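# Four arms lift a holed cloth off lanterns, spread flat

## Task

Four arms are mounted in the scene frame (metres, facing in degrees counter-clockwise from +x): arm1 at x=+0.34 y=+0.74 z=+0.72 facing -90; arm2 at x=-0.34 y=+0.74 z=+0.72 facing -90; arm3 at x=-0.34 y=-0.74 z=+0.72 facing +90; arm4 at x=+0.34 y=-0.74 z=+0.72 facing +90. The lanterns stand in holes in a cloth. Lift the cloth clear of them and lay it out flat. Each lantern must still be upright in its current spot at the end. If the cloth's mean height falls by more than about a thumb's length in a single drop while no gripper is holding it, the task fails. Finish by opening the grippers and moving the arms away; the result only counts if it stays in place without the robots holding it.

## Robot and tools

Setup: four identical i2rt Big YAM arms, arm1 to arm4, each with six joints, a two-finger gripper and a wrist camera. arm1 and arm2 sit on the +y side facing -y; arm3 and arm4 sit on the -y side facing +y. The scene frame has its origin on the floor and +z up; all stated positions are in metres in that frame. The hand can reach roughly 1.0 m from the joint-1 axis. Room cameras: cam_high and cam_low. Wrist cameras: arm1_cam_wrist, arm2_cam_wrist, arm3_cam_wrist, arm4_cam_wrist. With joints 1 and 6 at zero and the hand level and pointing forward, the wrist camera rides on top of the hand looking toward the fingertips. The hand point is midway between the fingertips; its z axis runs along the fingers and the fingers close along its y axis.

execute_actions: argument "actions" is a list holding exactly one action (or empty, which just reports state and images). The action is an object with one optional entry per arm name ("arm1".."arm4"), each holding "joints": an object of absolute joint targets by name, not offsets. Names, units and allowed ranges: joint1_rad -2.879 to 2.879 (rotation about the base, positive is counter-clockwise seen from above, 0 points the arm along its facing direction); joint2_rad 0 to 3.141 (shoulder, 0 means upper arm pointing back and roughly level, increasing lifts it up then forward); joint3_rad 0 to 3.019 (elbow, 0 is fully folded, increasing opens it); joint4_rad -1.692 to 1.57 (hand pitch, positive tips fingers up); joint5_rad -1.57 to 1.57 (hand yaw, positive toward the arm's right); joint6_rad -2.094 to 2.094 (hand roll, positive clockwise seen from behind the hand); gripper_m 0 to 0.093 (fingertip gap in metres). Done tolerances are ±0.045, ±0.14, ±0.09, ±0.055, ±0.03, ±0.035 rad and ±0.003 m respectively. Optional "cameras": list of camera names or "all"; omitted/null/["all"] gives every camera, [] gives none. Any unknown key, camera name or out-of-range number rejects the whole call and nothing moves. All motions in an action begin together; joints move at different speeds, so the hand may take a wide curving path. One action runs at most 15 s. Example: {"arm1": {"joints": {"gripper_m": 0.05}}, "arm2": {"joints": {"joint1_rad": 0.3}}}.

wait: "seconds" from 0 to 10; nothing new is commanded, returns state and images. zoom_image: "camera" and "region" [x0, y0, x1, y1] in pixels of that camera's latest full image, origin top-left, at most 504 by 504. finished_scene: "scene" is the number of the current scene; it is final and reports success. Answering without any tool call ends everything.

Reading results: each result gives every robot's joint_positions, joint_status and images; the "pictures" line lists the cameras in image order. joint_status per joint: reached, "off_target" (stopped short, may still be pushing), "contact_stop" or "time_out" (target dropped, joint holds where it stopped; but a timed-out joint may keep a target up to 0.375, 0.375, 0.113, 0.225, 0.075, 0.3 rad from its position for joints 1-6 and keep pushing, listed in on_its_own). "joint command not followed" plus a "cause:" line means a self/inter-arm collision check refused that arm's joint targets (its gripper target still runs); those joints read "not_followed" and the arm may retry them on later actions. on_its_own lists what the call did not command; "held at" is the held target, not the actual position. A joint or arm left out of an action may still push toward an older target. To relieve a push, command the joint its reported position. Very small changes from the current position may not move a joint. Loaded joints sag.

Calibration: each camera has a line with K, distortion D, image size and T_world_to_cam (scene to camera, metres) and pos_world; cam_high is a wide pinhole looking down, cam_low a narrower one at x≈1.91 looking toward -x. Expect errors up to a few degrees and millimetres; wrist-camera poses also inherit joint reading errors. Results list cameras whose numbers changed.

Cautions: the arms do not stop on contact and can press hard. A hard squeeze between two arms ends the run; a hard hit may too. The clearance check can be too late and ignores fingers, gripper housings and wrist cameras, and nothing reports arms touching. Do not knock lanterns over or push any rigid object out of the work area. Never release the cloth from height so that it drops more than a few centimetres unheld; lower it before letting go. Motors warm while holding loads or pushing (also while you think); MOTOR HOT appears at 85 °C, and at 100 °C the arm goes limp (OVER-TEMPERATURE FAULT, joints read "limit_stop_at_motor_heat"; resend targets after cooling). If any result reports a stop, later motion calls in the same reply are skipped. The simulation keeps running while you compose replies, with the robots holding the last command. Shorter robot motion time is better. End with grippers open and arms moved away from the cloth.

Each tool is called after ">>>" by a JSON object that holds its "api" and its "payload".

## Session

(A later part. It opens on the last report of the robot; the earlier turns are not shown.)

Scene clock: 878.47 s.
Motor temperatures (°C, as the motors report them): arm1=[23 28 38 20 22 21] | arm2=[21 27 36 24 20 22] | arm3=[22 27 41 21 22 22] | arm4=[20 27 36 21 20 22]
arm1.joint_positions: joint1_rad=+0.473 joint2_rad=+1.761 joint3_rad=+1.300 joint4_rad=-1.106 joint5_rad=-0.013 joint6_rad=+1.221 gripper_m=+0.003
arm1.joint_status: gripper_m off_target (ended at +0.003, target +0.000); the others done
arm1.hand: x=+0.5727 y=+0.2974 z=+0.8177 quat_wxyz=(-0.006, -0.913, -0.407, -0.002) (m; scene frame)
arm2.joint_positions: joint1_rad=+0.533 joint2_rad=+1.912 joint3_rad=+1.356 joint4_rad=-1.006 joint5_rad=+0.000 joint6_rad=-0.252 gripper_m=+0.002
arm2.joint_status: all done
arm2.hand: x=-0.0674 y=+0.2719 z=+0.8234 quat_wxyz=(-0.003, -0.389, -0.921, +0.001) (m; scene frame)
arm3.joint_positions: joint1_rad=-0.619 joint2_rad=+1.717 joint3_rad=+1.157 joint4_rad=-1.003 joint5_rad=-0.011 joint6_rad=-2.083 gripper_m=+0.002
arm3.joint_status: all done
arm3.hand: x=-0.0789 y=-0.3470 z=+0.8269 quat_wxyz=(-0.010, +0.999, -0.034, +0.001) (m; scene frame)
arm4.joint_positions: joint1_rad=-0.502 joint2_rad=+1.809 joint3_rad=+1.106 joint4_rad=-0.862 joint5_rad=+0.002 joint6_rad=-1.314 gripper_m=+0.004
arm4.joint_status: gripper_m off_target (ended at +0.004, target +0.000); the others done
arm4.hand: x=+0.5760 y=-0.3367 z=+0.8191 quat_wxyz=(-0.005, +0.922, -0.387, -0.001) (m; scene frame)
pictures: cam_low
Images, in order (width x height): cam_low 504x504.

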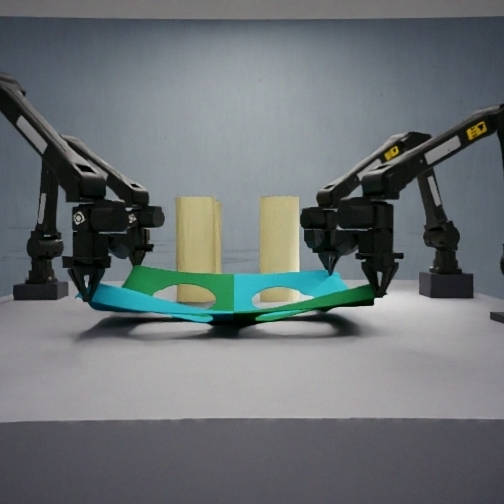

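>>> {"api": "execute_actions", "payload": {"actions": [{"arm1":{"joints":{"joint2_rad":1.834,"joint3_rad":1.236,"joint4_rad":-0.932,"gripper_m":0.0}},"arm2":{"joints":{"joint2_rad":2.007,"joint3_rad":1.304,"joint4_rad":-0.850,"gripper_m":0.0}},"arm3":{"joints":{"joint2_rad":1.800,"joint3_rad":1.092,"joint4_rad":-0.823,"gripper_m":0.0}},"arm4":{"joints":{"joint2_rad":1.935,"joint3_rad":1.070,"joint4_rad":-0.689,"gripper_m":0.0}}}], "cameras": ["cam_low","cam_high"]}}

Scene clock: 884.17 s.
Motor temperatures (°C, as the motors report them): arm1=[23 28 38 20 22 21] | arm2=[21 27 36 24 20 22] | arm3=[22 27 40 21 22 22] | arm4=[20 27 35 21 20 22]
arm1.joint_positions: joint1_rad=+0.473 joint2_rad=+1.847 joint3_rad=+1.232 joint4_rad=-0.941 joint5_rad=-0.014 joint6_rad=+1.221 gripper_m=+0.003
arm1.joint_status: gripper_m off_target (ended at +0.003, target +0.000); the others done
arm1.hand: x=+0.5738 y=+0.2940 z=+0.7540 quat_wxyz=(-0.012, -0.913, -0.407, -0.002) (m; scene frame)
arm2.joint_positions: joint1_rad=+0.533 joint2_rad=+2.020 joint3_rad=+1.310 joint4_rad=-0.858 joint5_rad=+0.002 joint6_rad=-0.252 gripper_m=+0.002
arm2.joint_status: all done
arm2.hand: x=-0.0683 y=+0.2733 z=+0.7537 quat_wxyz=(+0.000, -0.389, -0.921, +0.000) (m; scene frame)
arm3.joint_positions: joint1_rad=-0.618 joint2_rad=+1.810 joint3_rad=+1.092 joint4_rad=-0.833 joint5_rad=-0.011 joint6_rad=-2.083 gripper_m=+0.002
arm3.joint_status: all done
arm3.hand: x=-0.0783 y=-0.3459 z=+0.7656 quat_wxyz=(-0.016, +0.999, -0.034, +0.004) (m; scene frame)
arm4.joint_positions: joint1_rad=-0.502 joint2_rad=+1.940 joint3_rad=+1.068 joint4_rad=-0.696 joint5_rad=+0.002 joint6_rad=-1.314 gripper_m=+0.004
arm4.joint_status: gripper_m off_target (ended at +0.004, target +0.000); the others done
arm4.hand: x=+0.5749 y=-0.3377 z=+0.7502 quat_wxyz=(-0.004, +0.922, -0.387, -0.002) (m; scene frame)
pictures: cam_high, cam_low
Images, in order (width x height): cam_high 504x504, cam_low 504x504.

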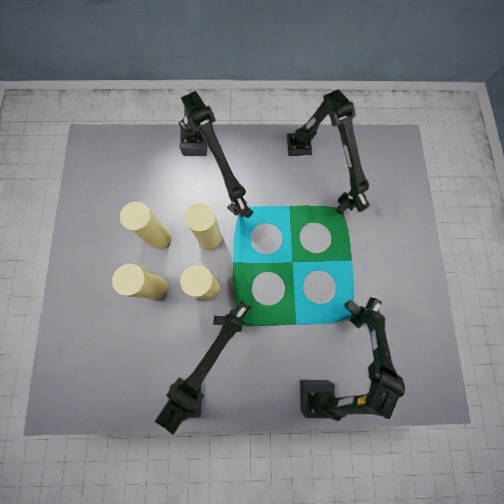

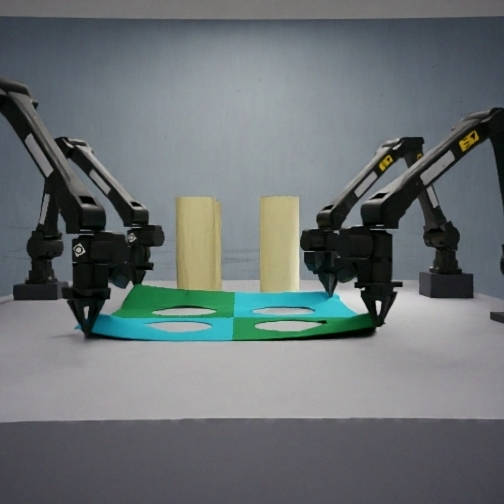

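>>> {"api": "execute_actions", "payload": {"actions": [{"arm1":{"joints":{"joint2_rad":1.864,"joint4_rad":-0.902,"gripper_m":0.0}},"arm2":{"joints":{"joint2_rad":2.034,"joint4_rad":-0.823,"gripper_m":0.0}},"arm3":{"joints":{"joint2_rad":1.858,"joint4_rad":-0.765,"gripper_m":0.0}},"arm4":{"joints":{"joint2_rad":1.955,"joint4_rad":-0.669,"gripper_m":0.0}}}], "cameras": ["arm3_cam_wrist","arm2_cam_wrist"]}}

Scene clock: 893.80 s.
Motor temperatures (°C, as the motors report them): arm1=[23 29 36 20 22 21] | arm2=[21 27 34 24 20 22] | arm3=[22 28 38 21 22 22] | arm4=[20 28 34 21 20 22]
arm1.joint_positions: joint1_rad=+0.473 joint2_rad=+1.852 joint3_rad=+1.232 joint4_rad=-0.914 joint5_rad=-0.014 joint6_rad=+1.221 gripper_m=+0.003
arm1.joint_status: gripper_m off_target (ended at +0.003, target +0.000); the others done
arm1.hand: x=+0.5767 y=+0.2886 z=+0.7520 quat_wxyz=(-0.023, -0.913, -0.407, -0.003) (m; scene frame)
arm2.joint_positions: joint1_rad=+0.533 joint2_rad=+2.020 joint3_rad=+1.310 joint4_rad=-0.837 joint5_rad=+0.002 joint6_rad=-0.252 gripper_m=+0.002
arm2.joint_status: all done
arm2.hand: x=-0.0658 y=+0.2689 z=+0.7536 quat_wxyz=(-0.009, -0.389, -0.921, +0.006) (m; scene frame)
arm3.joint_positions: joint1_rad=-0.618 joint2_rad=+1.853 joint3_rad=+1.092 joint4_rad=-0.779 joint5_rad=-0.011 joint6_rad=-2.083 gripper_m=+0.002
arm3.joint_status: all done
arm3.hand: x=-0.0746 y=-0.3403 z=+0.7466 quat_wxyz=(-0.020, +0.999, -0.034, +0.007) (m; scene frame)
arm4.joint_positions: joint1_rad=-0.502 joint2_rad=+1.940 joint3_rad=+1.068 joint4_rad=-0.679 joint5_rad=+0.002 joint6_rad=-1.314 gripper_m=+0.004
arm4.joint_status: gripper_m off_target (ended at +0.004, target +0.000); the others done
arm4.hand: x=+0.5770 y=-0.3340 z=+0.7503 quat_wxyz=(-0.012, +0.922, -0.387, +0.000) (m; scene frame)
pictures: arm2_cam_wrist, arm3_cam_wrist
camera_calibration (this result's frames):
arm2_cam_wrist: T_world_to_cam=[[-0.720068, -0.693902, -0.00168515, 0.147532], [-0.569196, 0.589266, 0.573395, -0.623528], [-0.396887, 0.413842, -0.819277, 0.60182], [0, 0, 0, 1]] pos_world=[-0.00982176, 0.220738, 0.850834]
arm3_cam_wrist: T_world_to_cam=[[0.0650562, 0.997182, 0.0373722, 0.317614], [0.803753, -0.0745591, 0.590273, -0.397807], [0.591396, -0.00836289, -0.806338, 0.768301], [0, 0, 0, 1]] pos_world=[-0.155294, -0.339954, 0.842455]
Images, in order (width x height): arm2_cam_wrist 616x616, arm3_cam_wrist 616x616.

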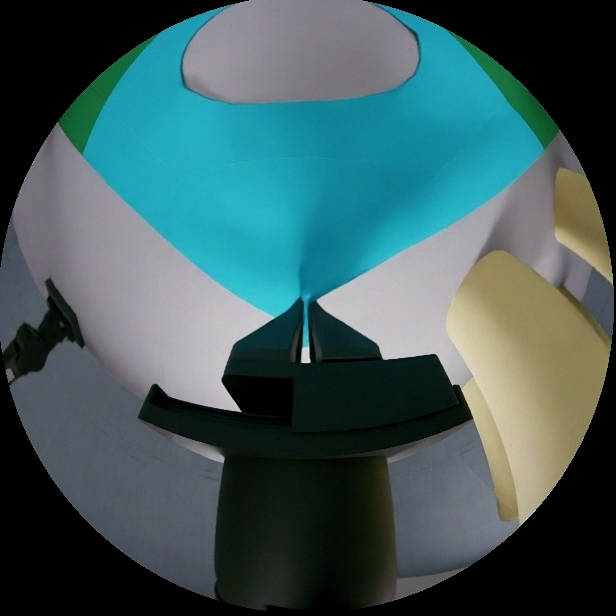

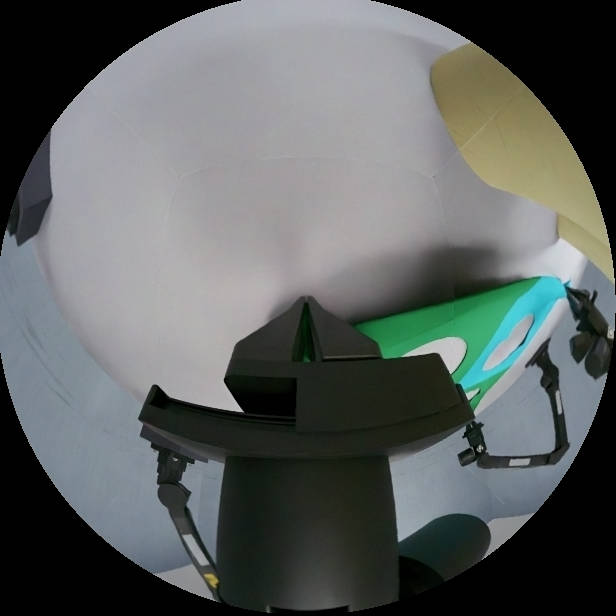

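>>> {"api": "execute_actions", "payload": {"actions": [{"arm1":{"joints":{"gripper_m":0.093}},"arm2":{"joints":{"gripper_m":0.093}},"arm3":{"joints":{"gripper_m":0.093}},"arm4":{"joints":{"gripper_m":0.093}}}], "cameras": ["cam_high"]}}

Scene clock: 896.30 s.
Motor temperatures (°C, as the motors report them): arm1=[23 29 36 20 22 21] | arm2=[21 27 34 24 20 22] | arm3=[22 28 38 21 22 22] | arm4=[20 28 33 21 20 22]
arm1.joint_positions: joint1_rad=+0.473 joint2_rad=+1.852 joint3_rad=+1.232 joint4_rad=-0.914 joint5_rad=-0.014 joint6_rad=+1.221 gripper_m=+0.093
arm1.joint_status: all done
arm1.hand: x=+0.5767 y=+0.2886 z=+0.7520 quat_wxyz=(-0.023, -0.913, -0.407, -0.003) (m; scene frame)
arm2.joint_positions: joint1_rad=+0.533 joint2_rad=+2.020 joint3_rad=+1.310 joint4_rad=-0.837 joint5_rad=+0.002 joint6_rad=-0.252 gripper_m=+0.093
arm2.joint_status: all done
arm2.hand: x=-0.0658 y=+0.2689 z=+0.7534 quat_wxyz=(-0.008, -0.389, -0.921, +0.006) (m; scene frame)
arm3.joint_positions: joint1_rad=-0.618 joint2_rad=+1.853 joint3_rad=+1.092 joint4_rad=-0.779 joint5_rad=-0.011 joint6_rad=-2.083 gripper_m=+0.093
arm3.joint_status: all done
arm3.hand: x=-0.0746 y=-0.3403 z=+0.7466 quat_wxyz=(-0.020, +0.999, -0.034, +0.007) (m; scene frame)
arm4.joint_positions: joint1_rad=-0.502 joint2_rad=+1.940 joint3_rad=+1.068 joint4_rad=-0.678 joint5_rad=+0.002 joint6_rad=-1.314 gripper_m=+0.093
arm4.joint_status: all done
arm4.hand: x=+0.5772 y=-0.3338 z=+0.7503 quat_wxyz=(-0.013, +0.922, -0.386, +0.000) (m; scene frame)
pictures: cam_high
Images, in order (width x height): cam_high 504x504.

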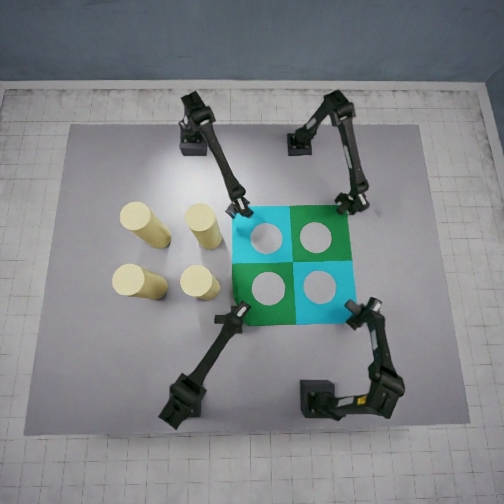

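>>> {"api": "execute_actions", "payload": {"actions": [{"arm1":{"joints":{"joint2_rad":1.25}},"arm2":{"joints":{"joint2_rad":1.42}},"arm3":{"joints":{"joint2_rad":1.25}},"arm4":{"joints":{"joint2_rad":1.34}}}], "cameras": ["cam_high","cam_low"]}}

Scene clock: 905.50 s.
Motor temperatures (°C, as the motors report them): arm1=[23 28 36 20 22 21] | arm2=[21 27 34 24 20 22] | arm3=[22 28 37 21 22 22] | arm4=[20 27 33 21 20 22]
arm1.joint_positions: joint1_rad=+0.473 joint2_rad=+1.249 joint3_rad=+1.224 joint4_rad=-0.910 joint5_rad=-0.014 joint6_rad=+1.221 gripper_m=+0.093
arm1.joint_status: all done
arm1.hand: x=+0.5698 y=+0.3082 z=+1.0478 quat_wxyz=(-0.316, -0.865, -0.389, -0.023) (m; scene frame)
arm2.joint_positions: joint1_rad=+0.533 joint2_rad=+1.423 joint3_rad=+1.298 joint4_rad=-0.836 joint5_rad=+0.002 joint6_rad=-0.252 gripper_m=+0.093
arm2.joint_status: all done
arm2.hand: x=-0.0611 y=+0.2588 z=+1.0719 quat_wxyz=(-0.238, -0.371, -0.879, +0.181) (m; scene frame)
arm3.joint_positions: joint1_rad=-0.618 joint2_rad=+1.240 joint3_rad=+1.083 joint4_rad=-0.779 joint5_rad=-0.011 joint6_rad=-2.083 gripper_m=+0.093
arm3.joint_status: all done
arm3.hand: x=-0.0716 y=-0.3348 z=+1.0332 quat_wxyz=(-0.273, +0.948, -0.030, +0.161) (m; scene frame)
arm4.joint_positions: joint1_rad=-0.502 joint2_rad=+1.329 joint3_rad=+1.064 joint4_rad=-0.674 joint5_rad=+0.002 joint6_rad=-1.314 gripper_m=+0.093
arm4.joint_status: all done
arm4.hand: x=+0.5977 y=-0.3030 z=+1.0454 quat_wxyz=(-0.310, +0.876, -0.368, +0.042) (m; scene frame)
pictures: cam_high, cam_low
Images, in order (width x height): cam_high 504x504, cam_low 504x504.

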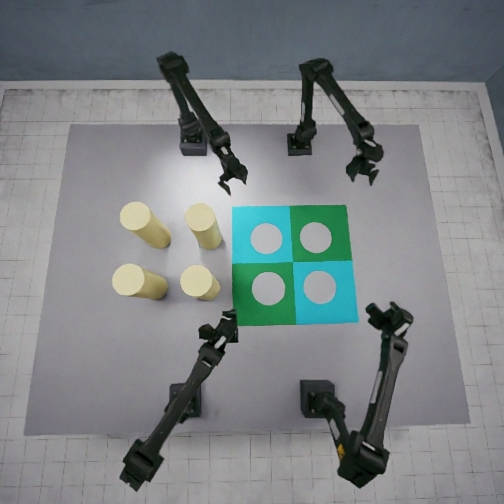

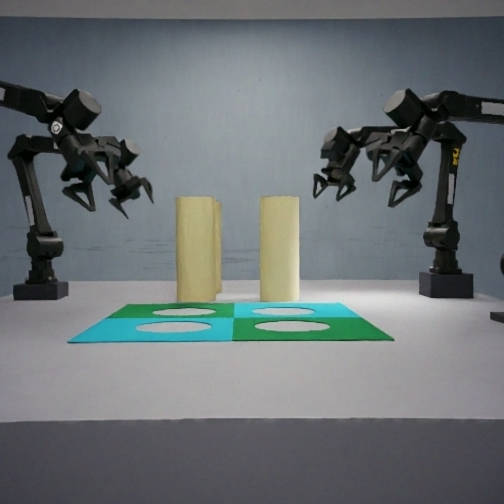

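The cloth lies flat and the lanterns are standing. Let me zoom in to check the corners.

>>> {"api": "zoom_image", "payload": {"camera": "cam_high", "region": [100, 180, 380, 340]}}

Region (100, 180, 380, 340) of cam_high's 504x504 image, scaled by 1.800, with more detail than that image has; it fills the top 288 rows of this view, and the rest is white.

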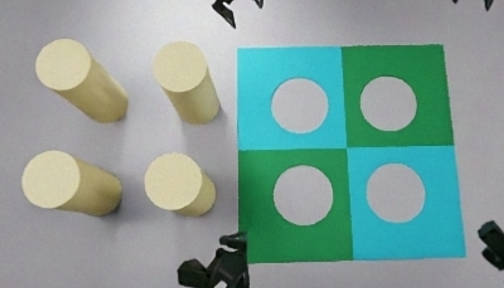

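>>> {"api": "finished_scene", "payload": {"scene": 1}}

The scene is finished: the task was done.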